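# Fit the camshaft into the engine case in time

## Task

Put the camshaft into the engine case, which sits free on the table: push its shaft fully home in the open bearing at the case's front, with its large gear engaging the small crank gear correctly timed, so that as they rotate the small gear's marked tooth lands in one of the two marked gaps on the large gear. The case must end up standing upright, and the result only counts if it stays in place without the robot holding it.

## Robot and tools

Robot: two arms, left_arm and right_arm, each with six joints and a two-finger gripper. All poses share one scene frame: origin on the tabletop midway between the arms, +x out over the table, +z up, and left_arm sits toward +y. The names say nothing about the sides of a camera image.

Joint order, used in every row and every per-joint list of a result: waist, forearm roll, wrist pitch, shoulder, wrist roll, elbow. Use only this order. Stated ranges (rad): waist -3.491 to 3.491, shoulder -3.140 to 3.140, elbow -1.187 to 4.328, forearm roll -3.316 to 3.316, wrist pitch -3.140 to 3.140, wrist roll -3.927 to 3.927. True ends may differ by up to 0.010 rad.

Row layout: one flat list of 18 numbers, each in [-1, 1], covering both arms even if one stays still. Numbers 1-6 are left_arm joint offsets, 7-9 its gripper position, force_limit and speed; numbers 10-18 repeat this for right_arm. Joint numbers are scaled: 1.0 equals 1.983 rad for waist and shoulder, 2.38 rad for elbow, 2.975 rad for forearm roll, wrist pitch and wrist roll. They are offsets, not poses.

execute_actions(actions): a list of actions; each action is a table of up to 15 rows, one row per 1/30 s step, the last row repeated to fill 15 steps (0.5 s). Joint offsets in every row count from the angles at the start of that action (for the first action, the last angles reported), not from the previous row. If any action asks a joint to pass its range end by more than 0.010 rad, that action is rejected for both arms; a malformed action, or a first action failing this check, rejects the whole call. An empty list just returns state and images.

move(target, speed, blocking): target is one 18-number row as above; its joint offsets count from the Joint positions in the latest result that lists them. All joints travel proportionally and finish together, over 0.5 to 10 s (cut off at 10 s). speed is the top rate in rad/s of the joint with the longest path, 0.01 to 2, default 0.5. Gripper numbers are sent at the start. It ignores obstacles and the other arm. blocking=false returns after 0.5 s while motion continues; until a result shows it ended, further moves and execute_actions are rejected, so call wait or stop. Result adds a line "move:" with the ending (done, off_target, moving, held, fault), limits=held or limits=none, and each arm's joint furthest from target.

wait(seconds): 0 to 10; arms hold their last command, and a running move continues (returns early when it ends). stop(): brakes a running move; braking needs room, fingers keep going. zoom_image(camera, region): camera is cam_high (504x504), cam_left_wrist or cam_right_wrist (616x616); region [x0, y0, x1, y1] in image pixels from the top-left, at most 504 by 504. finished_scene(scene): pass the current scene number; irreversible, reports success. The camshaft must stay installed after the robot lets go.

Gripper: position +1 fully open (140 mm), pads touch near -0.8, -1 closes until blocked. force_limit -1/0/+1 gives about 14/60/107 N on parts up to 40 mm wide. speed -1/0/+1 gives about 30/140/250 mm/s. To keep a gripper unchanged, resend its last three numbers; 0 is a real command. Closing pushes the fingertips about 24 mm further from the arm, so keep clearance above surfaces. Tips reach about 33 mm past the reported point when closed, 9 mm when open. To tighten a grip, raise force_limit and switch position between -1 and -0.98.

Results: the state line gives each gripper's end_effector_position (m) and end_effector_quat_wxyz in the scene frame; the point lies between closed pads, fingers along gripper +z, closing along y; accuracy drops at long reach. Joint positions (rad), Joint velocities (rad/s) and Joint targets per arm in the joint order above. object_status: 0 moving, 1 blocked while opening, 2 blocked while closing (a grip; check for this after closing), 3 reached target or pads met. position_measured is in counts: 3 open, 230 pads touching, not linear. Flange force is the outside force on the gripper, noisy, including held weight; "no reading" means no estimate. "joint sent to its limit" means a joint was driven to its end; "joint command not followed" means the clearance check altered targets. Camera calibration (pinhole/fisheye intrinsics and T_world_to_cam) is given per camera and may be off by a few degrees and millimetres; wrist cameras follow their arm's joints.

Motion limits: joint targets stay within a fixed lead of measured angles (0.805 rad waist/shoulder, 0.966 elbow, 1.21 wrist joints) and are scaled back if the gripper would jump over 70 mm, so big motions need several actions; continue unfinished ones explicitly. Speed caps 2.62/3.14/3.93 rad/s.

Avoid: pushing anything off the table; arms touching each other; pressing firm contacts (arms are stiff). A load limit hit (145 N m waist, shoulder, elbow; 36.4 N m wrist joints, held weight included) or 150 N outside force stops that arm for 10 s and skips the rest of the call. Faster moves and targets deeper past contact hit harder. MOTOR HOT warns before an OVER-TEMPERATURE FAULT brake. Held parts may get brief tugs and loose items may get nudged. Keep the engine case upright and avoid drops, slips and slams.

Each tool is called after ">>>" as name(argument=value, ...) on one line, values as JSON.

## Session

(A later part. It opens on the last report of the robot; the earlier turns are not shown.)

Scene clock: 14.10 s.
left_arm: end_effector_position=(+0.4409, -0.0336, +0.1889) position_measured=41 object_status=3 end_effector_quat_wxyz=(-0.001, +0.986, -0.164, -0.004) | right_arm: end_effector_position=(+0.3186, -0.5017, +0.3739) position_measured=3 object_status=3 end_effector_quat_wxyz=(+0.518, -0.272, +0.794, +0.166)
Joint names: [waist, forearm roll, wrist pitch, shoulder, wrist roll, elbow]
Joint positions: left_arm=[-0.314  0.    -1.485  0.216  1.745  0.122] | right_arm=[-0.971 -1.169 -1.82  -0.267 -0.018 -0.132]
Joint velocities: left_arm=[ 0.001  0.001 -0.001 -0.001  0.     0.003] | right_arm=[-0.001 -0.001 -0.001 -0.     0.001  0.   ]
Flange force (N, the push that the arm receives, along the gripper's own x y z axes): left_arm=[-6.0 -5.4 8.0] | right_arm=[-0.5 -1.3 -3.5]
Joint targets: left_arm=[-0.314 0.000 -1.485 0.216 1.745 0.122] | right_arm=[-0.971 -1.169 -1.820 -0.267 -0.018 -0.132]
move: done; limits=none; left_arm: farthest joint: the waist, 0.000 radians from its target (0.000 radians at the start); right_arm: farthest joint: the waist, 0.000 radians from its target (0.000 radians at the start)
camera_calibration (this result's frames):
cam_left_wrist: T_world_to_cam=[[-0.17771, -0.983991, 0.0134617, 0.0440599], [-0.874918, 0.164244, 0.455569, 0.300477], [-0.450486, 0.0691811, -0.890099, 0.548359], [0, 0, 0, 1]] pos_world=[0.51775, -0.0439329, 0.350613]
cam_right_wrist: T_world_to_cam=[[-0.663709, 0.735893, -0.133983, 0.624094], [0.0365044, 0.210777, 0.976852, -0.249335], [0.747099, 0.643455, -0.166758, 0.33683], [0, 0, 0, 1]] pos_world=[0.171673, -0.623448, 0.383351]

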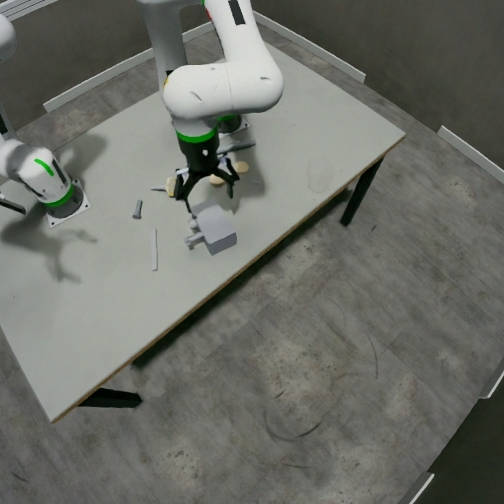

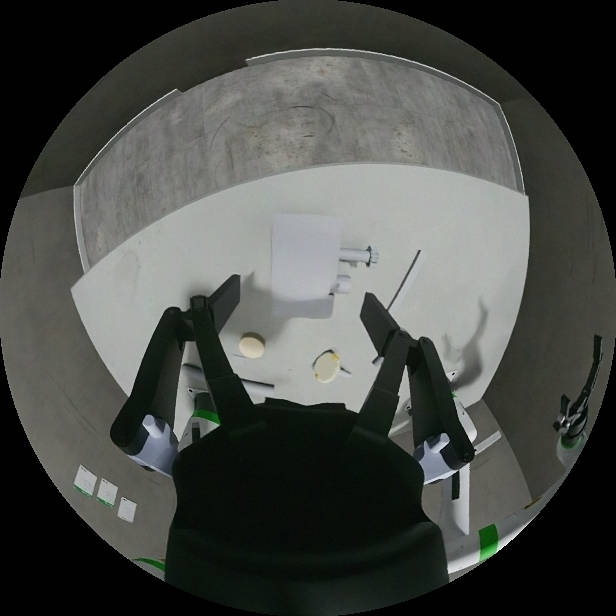

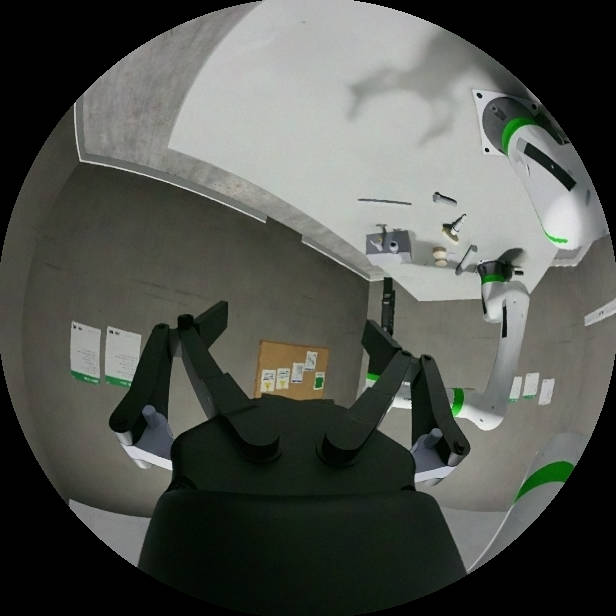

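>>> move(target=[0.25,0.232,0.172,-0.2,-0.082,-0.33,-1,0,0,0.7,0.515,0.2,-0.19,0.65,-0.2,1,0,0], speed=0.9)

>>> move(target=[0,0,0,0,0,0,-1,0,0,0.657,0,0.138,0,0.586,-0.126,1,0,0], speed=0.9)

Scene clock: 17.30 s.
left_arm: end_effector_position=(+0.4699, +0.0367, +0.1679) position_measured=233 object_status=3 end_effector_quat_wxyz=(+0.289, +0.946, +0.137, +0.063) | right_arm: end_effector_position=(+0.3286, -0.5287, +0.2655) position_measured=3 object_status=3 end_effector_quat_wxyz=(+0.188, +0.916, +0.307, +0.177)
Joint names: [waist, forearm roll, wrist pitch, shoulder, wrist roll, elbow]
Joint positions: left_arm=[ 0.182  0.69  -0.974 -0.181  1.501 -0.663] | right_arm=[ 0.417  0.364 -1.225 -0.644  1.916 -0.608]
Joint velocities: left_arm=[-0.001 -0.     0.002 -0.001  0.    -0.   ] | right_arm=[ 0.     0.002 -0.001 -0.    -0.    -0.   ]
Flange force (N, the push that the arm receives, along the gripper's own x y z axes): left_arm=[1.9 -7.8 0.8] | right_arm=[1.4 6.4 0.4]
Joint targets: left_arm=[0.182 0.690 -0.974 -0.181 1.501 -0.663] | right_arm=[0.417 0.364 -1.225 -0.644 1.916 -0.608]
move: done; limits=none; left_arm: farthest joint: the waist, 0.000 radians from its target (0.496 radians at the start); right_arm: farthest joint: the waist, 0.000 radians from its target (1.388 radians at the start)
camera_calibration (this result's frames):
cam_left_wrist: T_world_to_cam=[[0.360868, -0.733927, 0.575435, -0.237985], [-0.904835, -0.126047, 0.406677, 0.356771], [-0.22594, -0.66743, -0.709569, 0.429089], [0, 0, 0, 1]] pos_world=[0.505648, 0.156693, 0.296323]
cam_right_wrist: T_world_to_cam=[[0.583262, -0.637991, 0.502765, -0.669049], [-0.76674, -0.636768, 0.0814648, -0.0845924], [0.268171, -0.433005, -0.860576, 0.101042], [0, 0, 0, 1]] pos_world=[0.298274, -0.436962, 0.43022]

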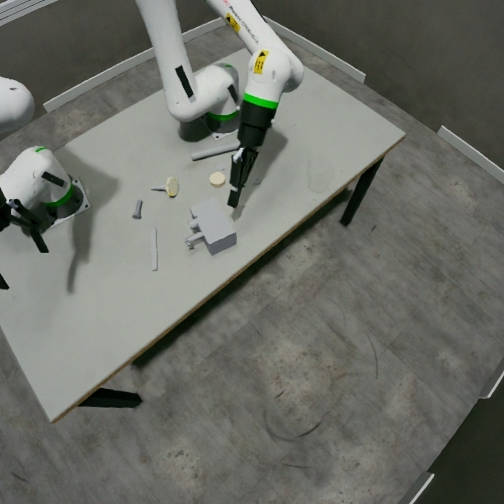

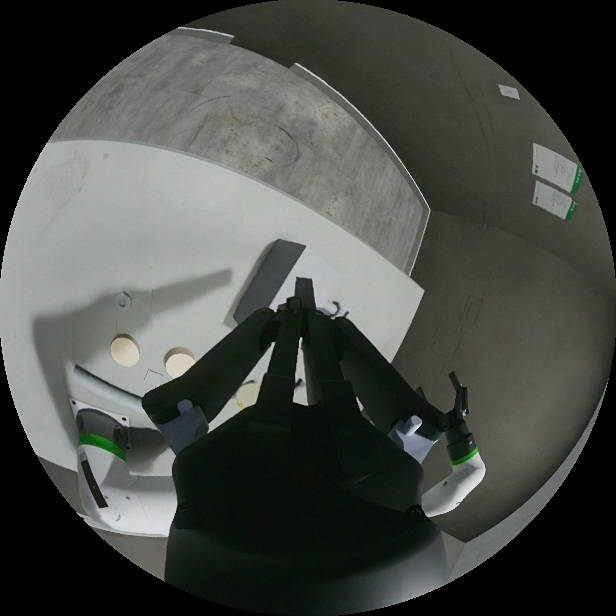

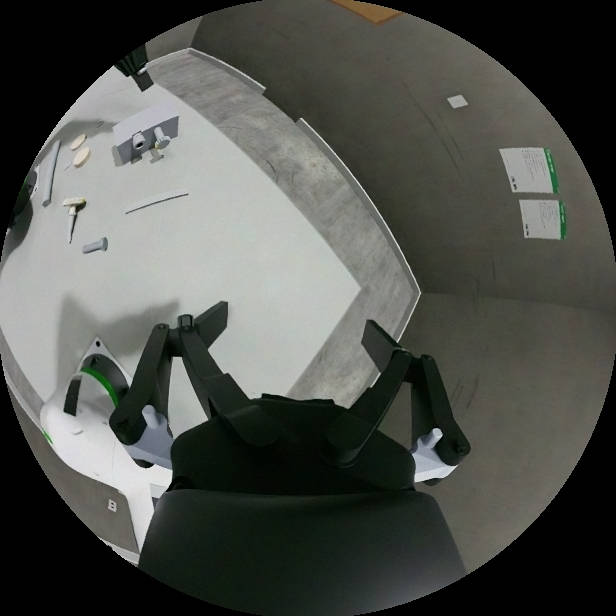

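Scene clock: 19.73 s.
left_arm: end_effector_position=(+0.4699, +0.0367, +0.1679) position_measured=233 object_status=3 end_effector_quat_wxyz=(+0.289, +0.946, +0.137, +0.063) | right_arm: end_effector_position=(+0.1878, -0.0222, +0.1474) position_measured=3 object_status=3 end_effector_quat_wxyz=(+0.216, -0.319, +0.903, +0.189)
Joint names: [waist, forearm roll, wrist pitch, shoulder, wrist roll, elbow]
Joint positions: left_arm=[ 0.182  0.69  -0.974 -0.181  1.501 -0.663] | right_arm=[ 1.72   0.364 -0.815 -0.644  3.659 -0.908]
Joint velocities: left_arm=[-0.     0.001  0.001 -0.001 -0.     0.   ] | right_arm=[ 0.001 -0.001  0.001 -0.    -0.    -0.   ]
Flange force (N, the push that the arm receives, along the gripper's own x y z axes): left_arm=[-3.0 -4.2 1.4] | right_arm=[-4.9 2.1 1.8]
Joint targets: left_arm=[0.182 0.690 -0.974 -0.181 1.501 -0.663] | right_arm=[1.720 0.364 -0.815 -0.644 3.659 -0.908]
move: done; limits=none; left_arm: farthest joint: the waist, 0.000 radians from its target (0.000 radians at the start); right_arm: farthest joint: the waist, 0.000 radians from its target (1.303 radians at the start)
camera_calibration (this result's frames):
cam_left_wrist: T_world_to_cam=[[0.360869, -0.733926, 0.575435, -0.237986], [-0.904834, -0.126049, 0.406677, 0.35677], [-0.225938, -0.667431, -0.709569, 0.429089], [0, 0, 0, 1]] pos_world=[0.505647, 0.156694, 0.296323]
cam_right_wrist: T_world_to_cam=[[-0.757312, 0.634713, 0.15368, 0.127053], [0.519679, 0.443206, 0.730413, -0.173613], [0.395491, 0.633014, -0.665492, 0.227541], [0, 0, 0, 1]] pos_world=[0.0964516, -0.147732, 0.25871]

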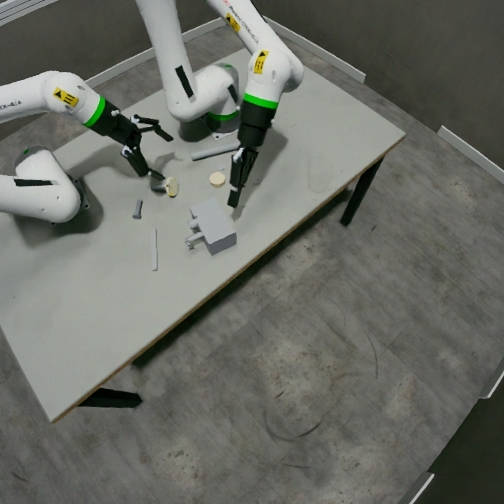

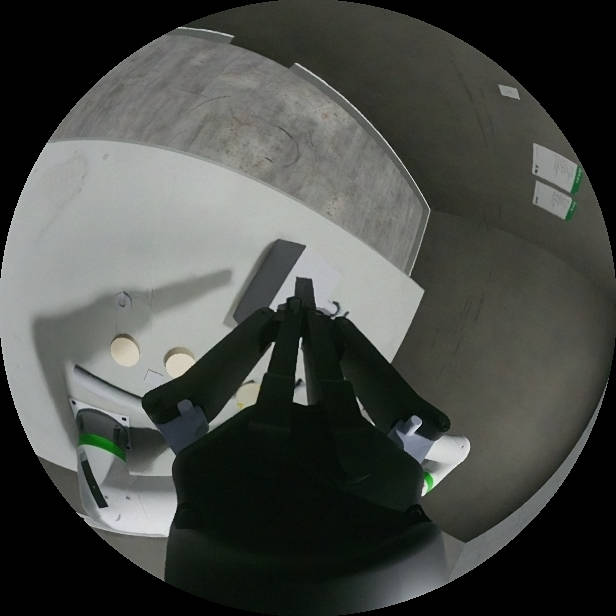

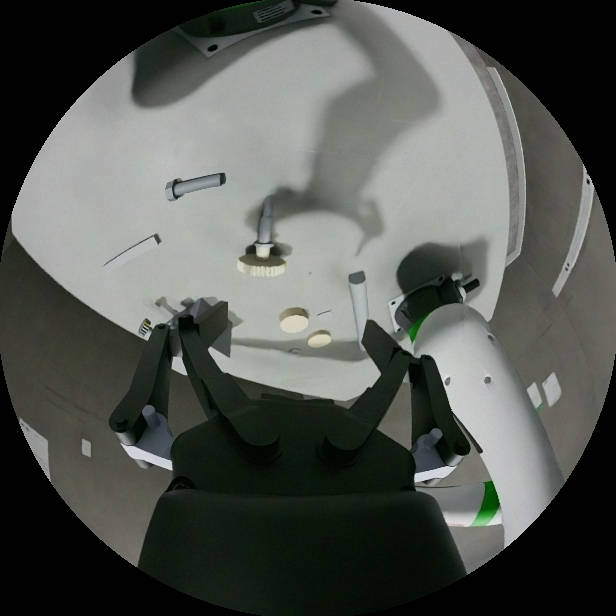

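>>> move(target=[0,0,0,0,0,0,-1,0,0,0,0,0,0.148,0,0,1,0,0], speed=0.25)

>>> zoom_image(camera="cam_right_wrist", region=[190,190,410,390])

Scene clock: 21.37 s.
left_arm: end_effector_position=(+0.4699, +0.0367, +0.1679) position_measured=233 object_status=3 end_effector_quat_wxyz=(+0.289, +0.946, +0.137, +0.063) | right_arm: end_effector_position=(+0.1872, -0.0482, +0.0466) position_measured=3 object_status=3 end_effector_quat_wxyz=(+0.164, -0.346, +0.922, +0.056)
Joint names: [waist, forearm roll, wrist pitch, shoulder, wrist roll, elbow]
Joint positions: left_arm=[ 0.182  0.69  -0.974 -0.181  1.501 -0.663] | right_arm=[ 1.72   0.364 -0.815 -0.35   3.659 -0.908]
Joint velocities: left_arm=[ 0.  0. -0.  0. -0. -0.] | right_arm=[ 0.     0.001 -0.002  0.    -0.001  0.   ]
Flange force (N, the push that the arm receives, along the gripper's own x y z axes): left_arm=[-2.9 -8.1 -1.0] | right_arm=[-7.8 -0.9 3.7]
Joint targets: left_arm=[0.182 0.690 -0.974 -0.181 1.501 -0.663] | right_arm=[1.720 0.364 -0.815 -0.350 3.659 -0.908]
move: done; limits=none; left_arm: farthest joint: the waist, 0.000 radians from its target (0.000 radians at the start); right_arm: farthest joint: the waist, 0.000 radians from its target (0.000 radians at the start)
camera_calibration (this result's frames):
cam_left_wrist: T_world_to_cam=[[0.360869, -0.733926, 0.575435, -0.237986], [-0.904834, -0.126049, 0.406677, 0.35677], [-0.225938, -0.667431, -0.709569, 0.429089], [0, 0, 0, 1]] pos_world=[0.505647, 0.156694, 0.296323]
cam_right_wrist: T_world_to_cam=[[-0.756925, 0.652752, -0.0313053, 0.167984], [0.524158, 0.635024, 0.567453, -0.0721466], [0.390286, 0.413111, -0.82281, 0.174879], [0, 0, 0, 1]] pos_world=[0.0967151, -0.136082, 0.190091]

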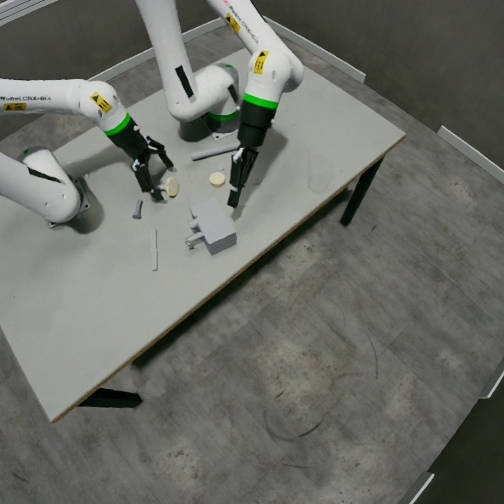

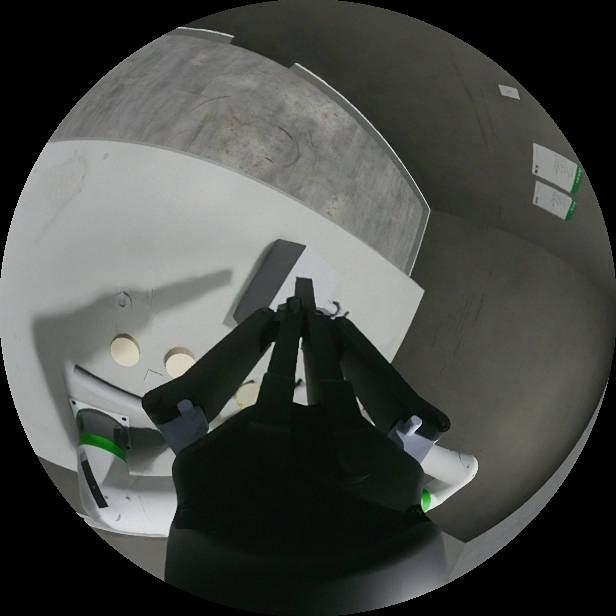

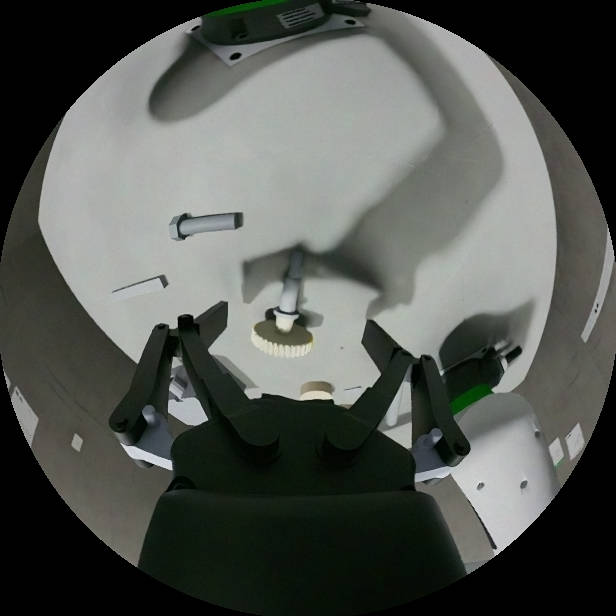

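Region (190, 190, 410, 390) of cam_right_wrist's 616x616 image, scaled by 2.291, with more detail than that image has; it fills the top 458 rows of this view, and the rest is white.

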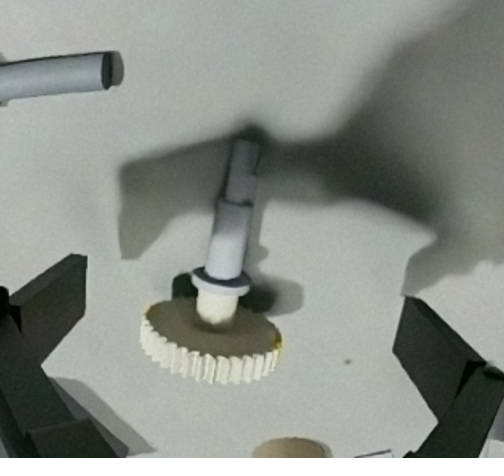

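>>> move(target=[0,0,0,0,0,0,-1,0,0,-0.013,0,0,-0.01,0,-0.006,1,0,0], speed=0.05)

>>> move(target=[0,0,0,0,0,0,-1,0,0,0,0,0,0,0,0,-1,0.3,0])

Scene clock: 22.30 s.
left_arm: end_effector_position=(+0.4699, +0.0367, +0.1679) position_measured=233 object_status=3 end_effector_quat_wxyz=(+0.289, +0.946, +0.137, +0.063) | right_arm: end_effector_position=(+0.1952, -0.0587, +0.0464) position_measured=3 object_status=3 end_effector_quat_wxyz=(+0.166, -0.334, +0.926, +0.056)
Joint names: [waist, forearm roll, wrist pitch, shoulder, wrist roll, elbow]
Joint positions: left_arm=[ 0.182  0.69  -0.974 -0.181  1.501 -0.663] | right_arm=[ 1.694  0.364 -0.815 -0.37   3.659 -0.922]
Joint velocities: left_arm=[ 0.002  0.001  0.    -0.001  0.001  0.003] | right_arm=[-0.001 -0.    -0.    -0.    -0.001 -0.   ]
Flange force (N, the push that the arm receives, along the gripper's own x y z axes): left_arm=[-1.2 -8.1 3.9] | right_arm=[-5.5 0.6 1.7]
Joint targets: left_arm=[0.182 0.690 -0.974 -0.181 1.501 -0.663] | right_arm=[1.694 0.364 -0.815 -0.370 3.659 -0.922]
move: done; limits=none; left_arm: farthest joint: the waist, 0.000 radians from its target (0.000 radians at the start); right_arm: farthest joint: the waist, 0.000 radians from its target (0.026 radians at the start)
camera_calibration (this result's frames):
cam_left_wrist: T_world_to_cam=[[0.360869, -0.733926, 0.575435, -0.237986], [-0.904834, -0.126049, 0.406677, 0.35677], [-0.225938, -0.667431, -0.709569, 0.429089], [0, 0, 0, 1]] pos_world=[0.505647, 0.156694, 0.296323]
cam_right_wrist: T_world_to_cam=[[-0.739845, 0.672204, -0.02778, 0.17855], [0.540192, 0.618148, 0.571038, -0.073812], [0.401026, 0.407473, -0.820453, 0.173349], [0, 0, 0, 1]] pos_world=[0.102454, -0.14503, 0.189335]

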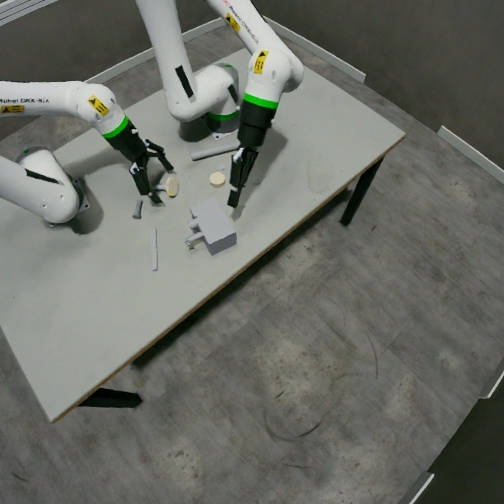

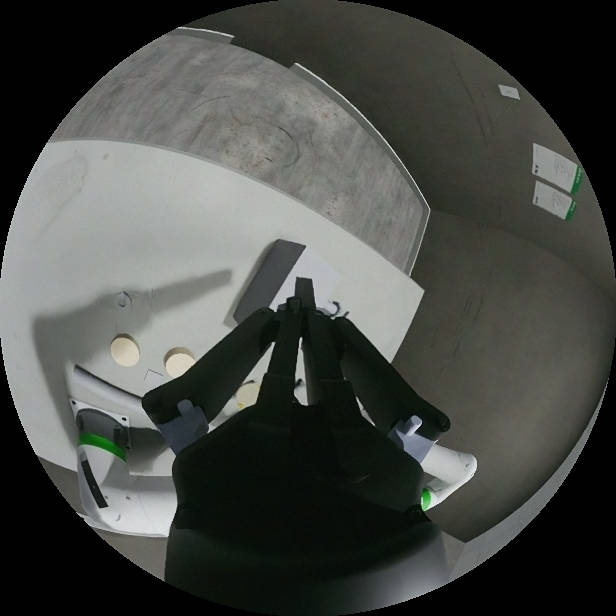

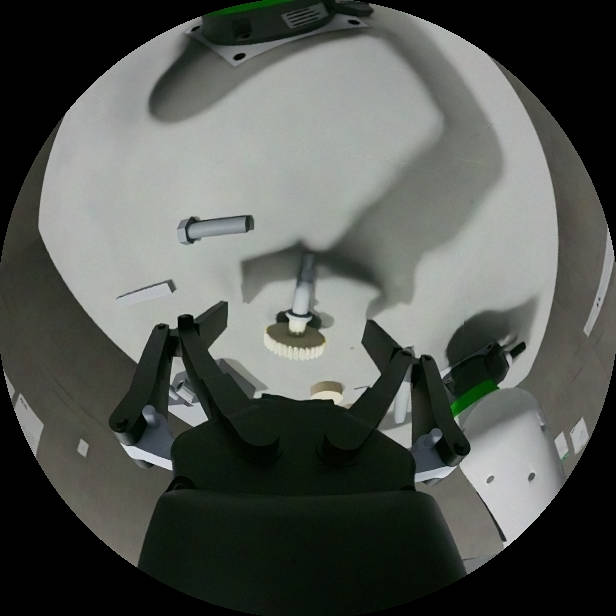

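Scene clock: 23.40 s.
left_arm: end_effector_position=(+0.4699, +0.0367, +0.1679) position_measured=233 object_status=3 end_effector_quat_wxyz=(+0.289, +0.946, +0.137, +0.063) | right_arm: end_effector_position=(+0.1952, -0.0588, +0.0464) position_measured=199 object_status=2 end_effector_quat_wxyz=(+0.166, -0.334, +0.926, +0.056)
Joint names: [waist, forearm roll, wrist pitch, shoulder, wrist roll, elbow]
Joint positions: left_arm=[ 0.182  0.69  -0.974 -0.181  1.501 -0.663] | right_arm=[ 1.694  0.364 -0.815 -0.37   3.659 -0.922]
Joint velocities: left_arm=[ 0.001  0.001  0.    -0.     0.001 -0.001] | right_arm=[ 0.     0.    -0.     0.    -0.001 -0.   ]
Flange force (N, the push that the arm receives, along the gripper's own x y z axes): left_arm=[0.0 -7.8 0.7] | right_arm=[-5.9 2.1 -4.3]
Joint targets: left_arm=[0.182 0.690 -0.974 -0.181 1.501 -0.663] | right_arm=[1.694 0.364 -0.815 -0.370 3.659 -0.922]
move: done; limits=none; left_arm: farthest joint: the waist, 0.000 radians from its target (0.000 radians at the start); right_arm: farthest joint: the waist, 0.000 radians from its target (0.000 radians at the start)
camera_calibration (this result's frames):
cam_left_wrist: T_world_to_cam=[[0.360869, -0.733926, 0.575435, -0.237986], [-0.904834, -0.126049, 0.406677, 0.35677], [-0.225938, -0.667431, -0.709569, 0.429089], [0, 0, 0, 1]] pos_world=[0.505647, 0.156694, 0.296323]
cam_right_wrist: T_world_to_cam=[[-0.739836, 0.672213, -0.0277766, 0.178554], [0.540202, 0.618141, 0.571038, -0.0738115], [0.401029, 0.407469, -0.820454, 0.173349], [0, 0, 0, 1]] pos_world=[0.102456, -0.145035, 0.189334]

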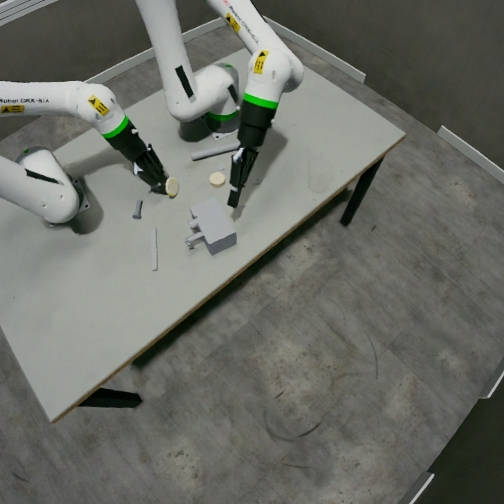

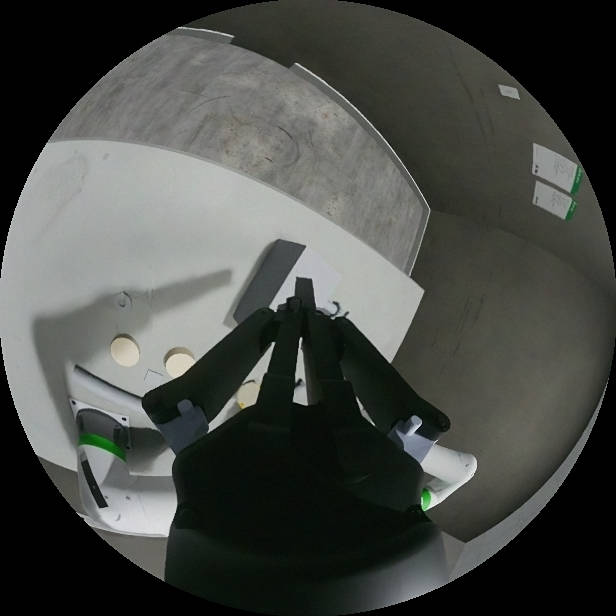

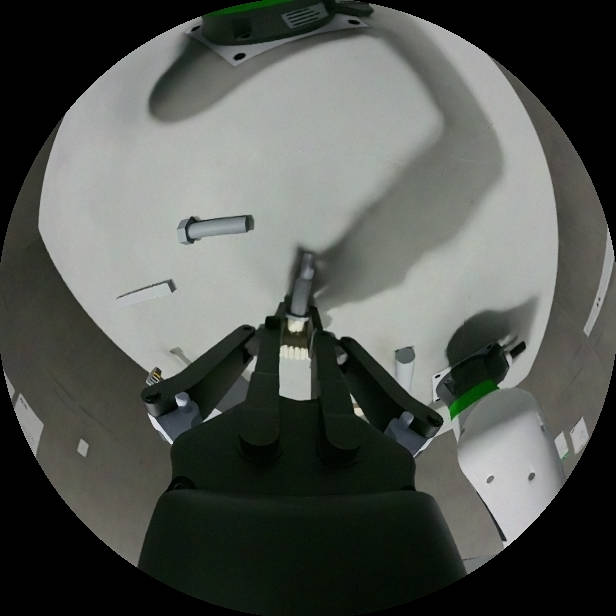

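>>> move(target=[-0.067,0,0,0,0,0,-1,0,0,0,0,0,-0.13,0,0,-1,0.3,0], speed=0.3)

>>> move(target=[0,0,0,0.055,0,0,-1,0,0,-0.408,-0.1223,-0.133,0.30,-0.507,0.2786,-1,0.3,0], speed=0.6)

>>> move(target=[0,0,0,0.005,0,0,-1,0,0,0,0,0,0.0675,0,0,-1,0.3,0], speed=0.15)

>>> zoom_image(camera="cam_right_wrist", region=[230,180,390,340])

Scene clock: 25.73 s.
left_arm: end_effector_position=(+0.4276, -0.0158, +0.1679) position_measured=233 object_status=3 end_effector_quat_wxyz=(+0.292, +0.953, +0.074, +0.044) | right_arm: end_effector_position=(+0.1964, -0.0341, +0.1333) position_measured=199 object_status=2 end_effector_quat_wxyz=(+0.213, -0.310, +0.910, +0.172)
Joint names: [waist, forearm roll, wrist pitch, shoulder, wrist roll, elbow]
Joint positions: left_arm=[ 0.049  0.691 -0.974 -0.181  1.501 -0.663] | right_arm=[ 1.694  0.364 -0.815 -0.628  3.659 -0.922]
Joint velocities: left_arm=[-0.     0.     0.002  0.001 -0.     0.   ] | right_arm=[ 0.    -0.001 -0.    -0.     0.001 -0.   ]
Flange force (N, the push that the arm receives, along the gripper's own x y z axes): left_arm=[-3.5 -9.4 2.6] | right_arm=[-5.6 -2.4 2.4]
Joint targets: left_arm=[0.049 0.690 -0.974 -0.181 1.501 -0.663] | right_arm=[1.694 0.364 -0.815 -0.628 3.659 -0.922]
move: done; limits=none; left_arm: farthest joint: the forearm roll, 0.001 radians from its target (0.000 radians at the start); right_arm: farthest joint: the waist, 0.000 radians from its target (0.000 radians at the start)
camera_calibration (this result's frames):
cam_left_wrist: T_world_to_cam=[[0.260459, -0.775261, 0.57544, -0.21897], [-0.913566, -0.00508097, 0.406659, 0.317584], [-0.312343, -0.631621, -0.709576, 0.42204], [0, 0, 0, 1]] pos_world=[0.478988, 0.0984241, 0.296325]
cam_right_wrist: T_world_to_cam=[[-0.740521, 0.658329, 0.135025, 0.143261], [0.531982, 0.451472, 0.716358, -0.16281], [0.410639, 0.602309, -0.684544, 0.220819], [0, 0, 0, 1]] pos_world=[0.102023, -0.15381, 0.248446]

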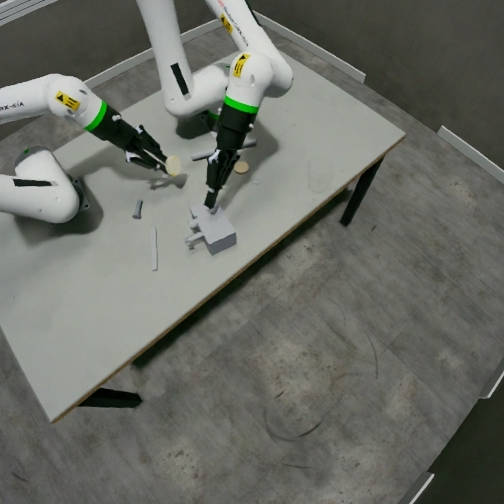

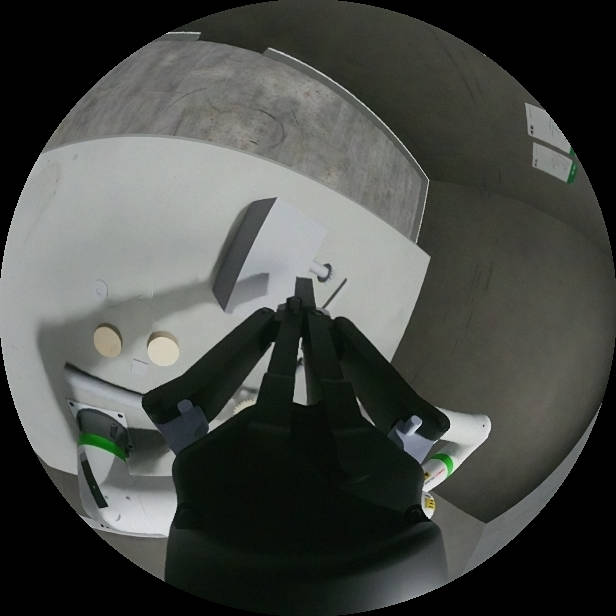

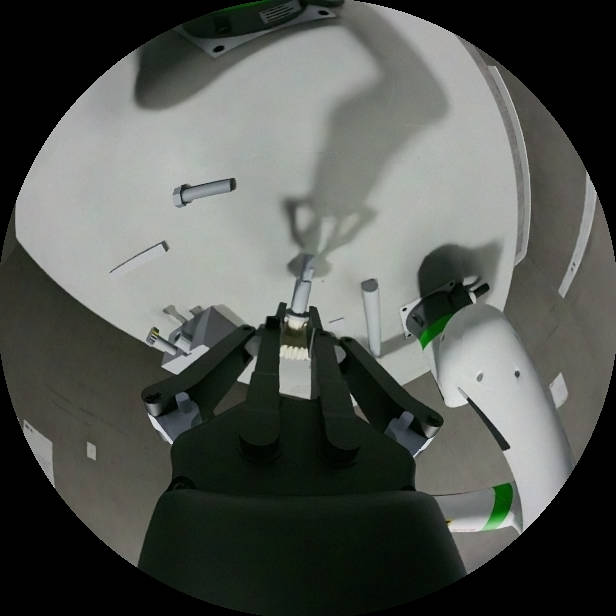

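Scene clock: 28.67 s.
left_arm: end_effector_position=(+0.4233, -0.0152, +0.1225) position_measured=233 object_status=3 end_effector_quat_wxyz=(+0.280, +0.956, +0.089, -0.007) | right_arm: end_effector_position=(+0.3937, -0.1731, +0.1449) position_measured=199 object_status=2 end_effector_quat_wxyz=(-0.005, +0.797, +0.601, +0.067)
Joint names: [waist, forearm roll, wrist pitch, shoulder, wrist roll, elbow]
Joint positions: left_arm=[ 0.049  0.691 -0.974 -0.072  1.501 -0.663] | right_arm=[ 0.885 -0.    -1.21  -0.033  2.151 -0.259]
Joint velocities: left_arm=[ 0.     0.001 -0.    -0.001 -0.     0.001] | right_arm=[-0.001 -0.    -0.001  0.    -0.001  0.   ]
Flange force (N, the push that the arm receives, along the gripper's own x y z axes): left_arm=[-0.6 -6.1 3.6] | right_arm=[1.7 2.4 -0.6]
Joint targets: left_arm=[0.049 0.691 -0.974 -0.072 1.501 -0.663] | right_arm=[0.885 -0.000 -1.210 -0.033 2.151 -0.259]
move: done; limits=none; left_arm: farthest joint: the waist, 0.000 radians from its target (0.000 radians at the start); right_arm: farthest joint: the waist, 0.000 radians from its target (0.810 radians at the start)
camera_calibration (this result's frames):
cam_left_wrist: T_world_to_cam=[[0.320321, -0.783741, 0.532113, -0.21143], [-0.864412, -0.0120304, 0.502639, 0.29943], [-0.387537, -0.620972, -0.681329, 0.417415], [0, 0, 0, 1]] pos_world=[0.488321, 0.0970988, 0.246396]
cam_right_wrist: T_world_to_cam=[[0.982708, -0.14355, 0.116959, -0.435309], [-0.161093, -0.974244, 0.157791, -0.106263], [0.0912956, -0.173904, -0.980522, 0.265721], [0, 0, 0, 1]] pos_world=[0.386404, -0.119804, 0.328226]

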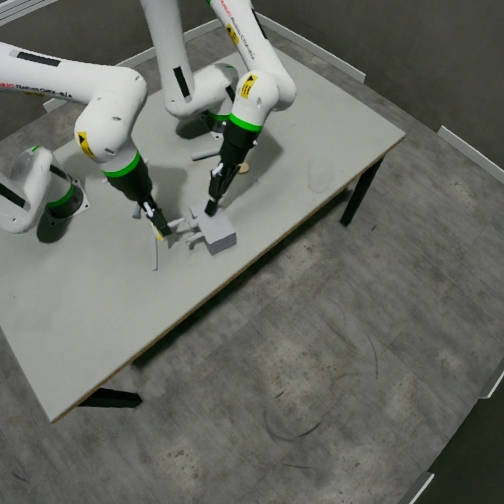

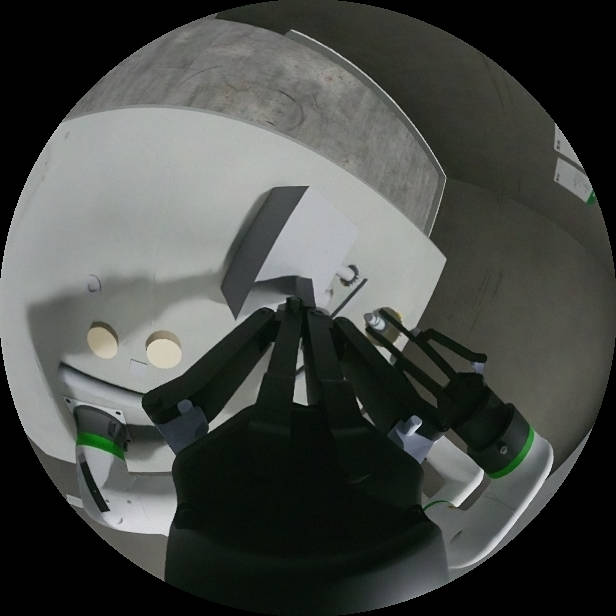

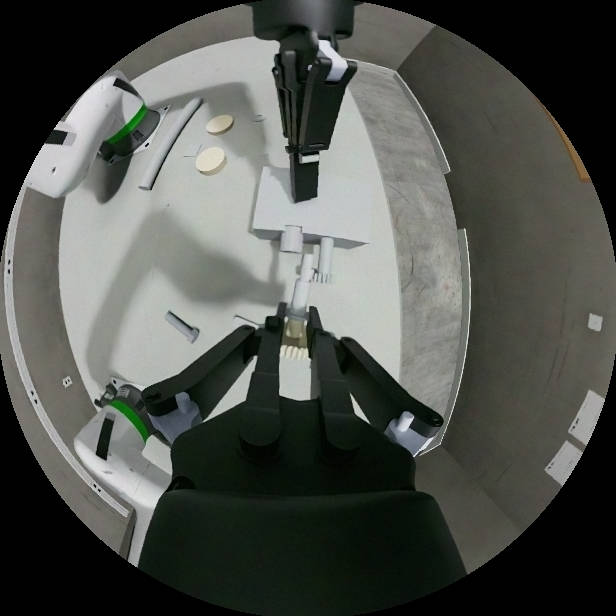

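Scene clock: 29.87 s.
left_arm: end_effector_position=(+0.4227, -0.0151, +0.1184) position_measured=233 object_status=3 end_effector_quat_wxyz=(+0.279, +0.956, +0.091, -0.012) | right_arm: end_effector_position=(+0.3865, -0.1792, +0.0848) position_measured=199 object_status=2 end_effector_quat_wxyz=(-0.000, +0.798, +0.602, +0.000)
Joint names: [waist, forearm roll, wrist pitch, shoulder, wrist roll, elbow]
Joint positions: left_arm=[ 0.049  0.691 -0.974 -0.062  1.501 -0.663] | right_arm=[ 0.885 -0.    -1.21   0.101  2.151 -0.259]
Joint velocities: left_arm=[ 0.    -0.     0.002 -0.     0.    -0.   ] | right_arm=[0.    0.001 0.001 0.    0.    0.   ]
Flange force (N, the push that the arm receives, along the gripper's own x y z axes): left_arm=[-3.2 -5.6 1.8] | right_arm=[-2.0 0.6 1.2]
Joint targets: left_arm=[0.049 0.691 -0.974 -0.062 1.501 -0.663] | right_arm=[0.885 -0.000 -1.210 0.101 2.151 -0.259]
move: done; limits=none; left_arm: farthest joint: the waist, 0.000 radians from its target (0.000 radians at the start); right_arm: farthest joint: the waist, 0.000 radians from its target (0.000 radians at the start)
camera_calibration (this result's frames):
cam_left_wrist: T_world_to_cam=[[0.325524, -0.784477, 0.527853, -0.210683], [-0.859437, -0.012735, 0.511083, 0.297828], [-0.394211, -0.620027, -0.678354, 0.416918], [0, 0, 0, 1]] pos_world=[0.488901, 0.0970166, 0.241813]
cam_right_wrist: T_world_to_cam=[[0.990118, -0.137192, 0.0290762, -0.416396], [-0.140035, -0.956033, 0.257665, -0.117274], [-0.00755167, -0.259191, -0.965797, 0.227982], [0, 0, 0, 1]] pos_world=[0.39758, -0.110153, 0.262509]

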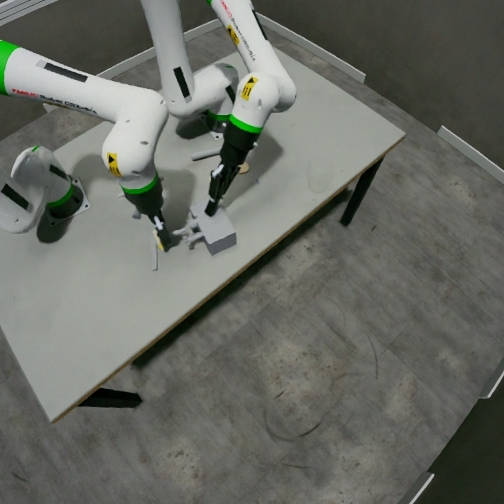

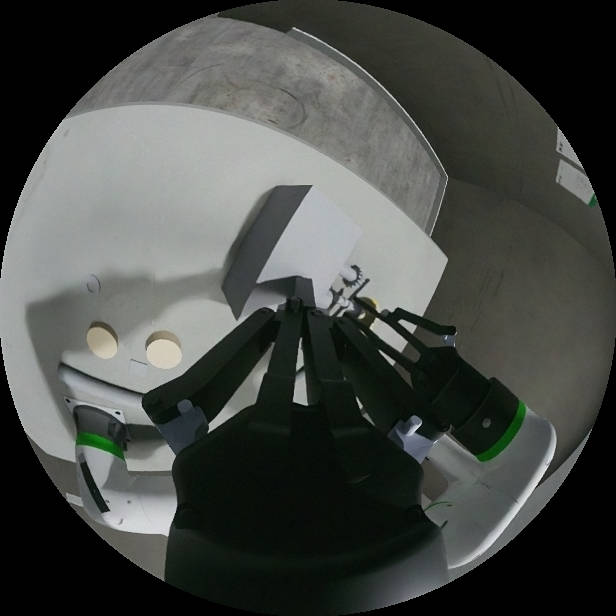

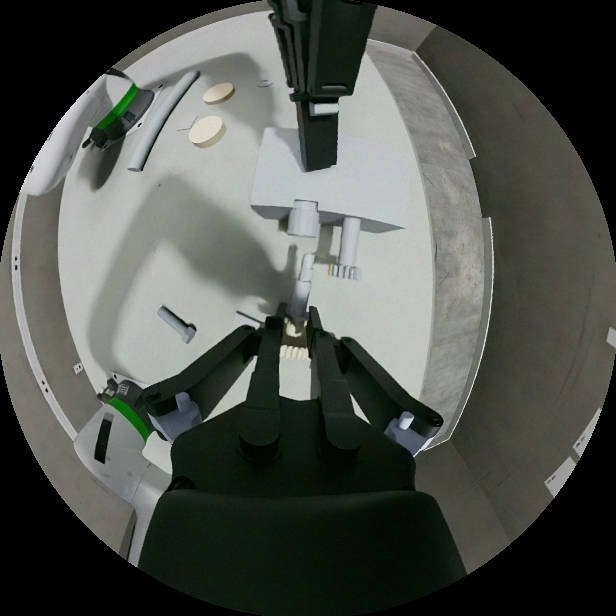

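Region (230, 180, 390, 340) of cam_right_wrist's 616x616 image, scaled by 3.150, with more detail than that image has.

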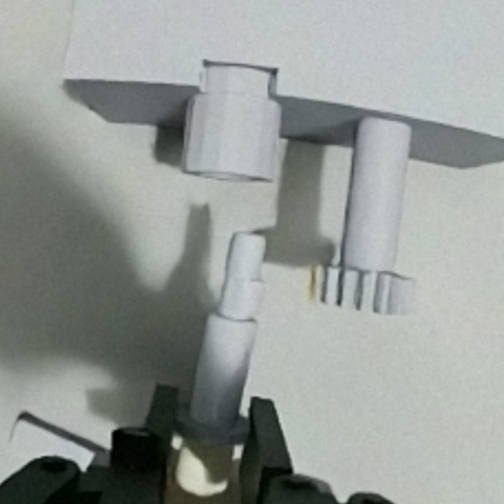

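>>> move(target=[0,0,0,0.004,0,0,-1,0,0,0.0131,0,-0.0005,0.007,0.0115,0.0065,-1,0.3,0], speed=0.04)

>>> zoom_image(camera="cam_right_wrist", region=[230,180,390,340])

>>> zoom_image(camera="cam_high", region=[140,200,230,270])

Scene clock: 31.27 s.
left_arm: end_effector_position=(+0.4222, -0.0150, +0.1152) position_measured=233 object_status=3 end_effector_quat_wxyz=(+0.278, +0.956, +0.092, -0.016) | right_arm: end_effector_position=(+0.3858, -0.1644, +0.0848) position_measured=199 object_status=2 end_effector_quat_wxyz=(-0.000, +0.780, +0.626, +0.000)
Joint names: [waist, forearm roll, wrist pitch, shoulder, wrist roll, elbow]
Joint positions: left_arm=[ 0.049  0.691 -0.974 -0.054  1.501 -0.663] | right_arm=[ 0.911 -0.    -1.212  0.115  2.185 -0.244]
Joint velocities: left_arm=[ 0.  0.  0.  0. -0. -0.] | right_arm=[ 0.    -0.001 -0.001  0.     0.    -0.   ]
Flange force (N, the push that the arm receives, along the gripper's own x y z axes): left_arm=[-1.3 -7.1 3.3] | right_arm=[-0.3 1.2 0.3]
Joint targets: left_arm=[0.049 0.691 -0.974 -0.054 1.501 -0.663] | right_arm=[0.911 -0.000 -1.212 0.115 2.185 -0.244]
move: done; limits=none; left_arm: farthest joint: the waist, 0.000 radians from its target (0.000 radians at the start); right_arm: farthest joint: the waist, 0.000 radians from its target (0.026 radians at the start)
camera_calibration (this result's frames):
cam_left_wrist: T_world_to_cam=[[0.329655, -0.785062, 0.524408, -0.210079], [-0.855397, -0.0133072, 0.517801, 0.296553], [-0.399528, -0.619274, -0.675927, 0.416511], [0, 0, 0, 1]] pos_world=[0.489332, 0.0969555, 0.238143]
cam_right_wrist: T_world_to_cam=[[0.996574, -0.0773929, 0.0291525, -0.406299], [-0.0823008, -0.962743, 0.25759, -0.126553], [0.00813064, -0.259107, -0.965814, 0.225816], [0, 0, 0, 1]] pos_world=[0.392656, -0.094772, 0.262539]

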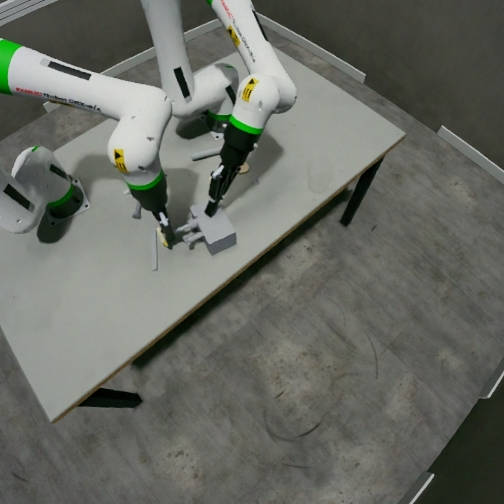

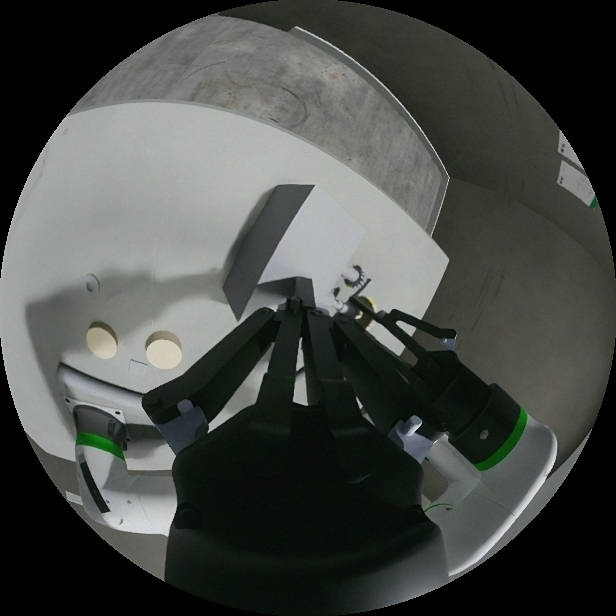

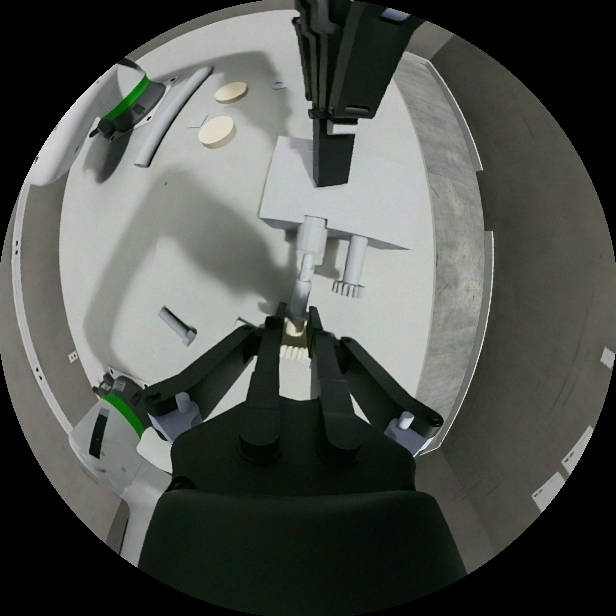

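Region (230, 180, 390, 340) of cam_right_wrist's 616x616 image, scaled by 3.150, with more detail than that image has.

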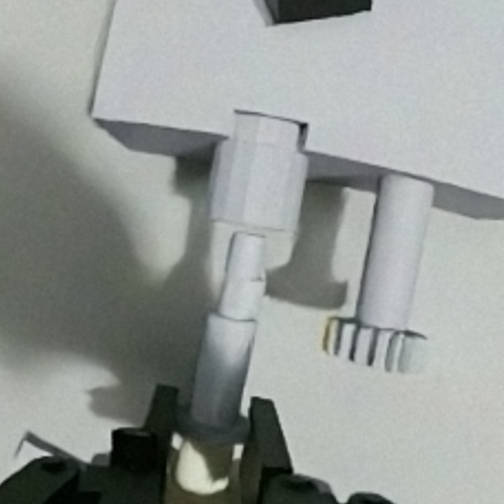

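Region (140, 200, 230, 270) of cam_high's 504x504 image, scaled by 5.600, with more detail than that image has.

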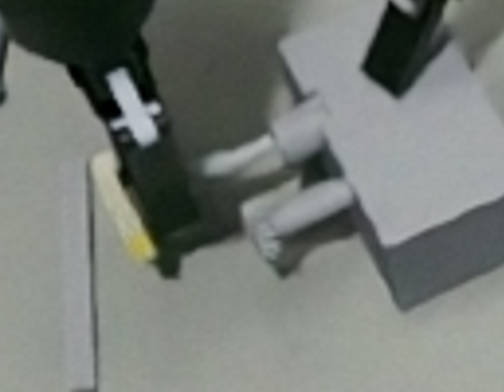

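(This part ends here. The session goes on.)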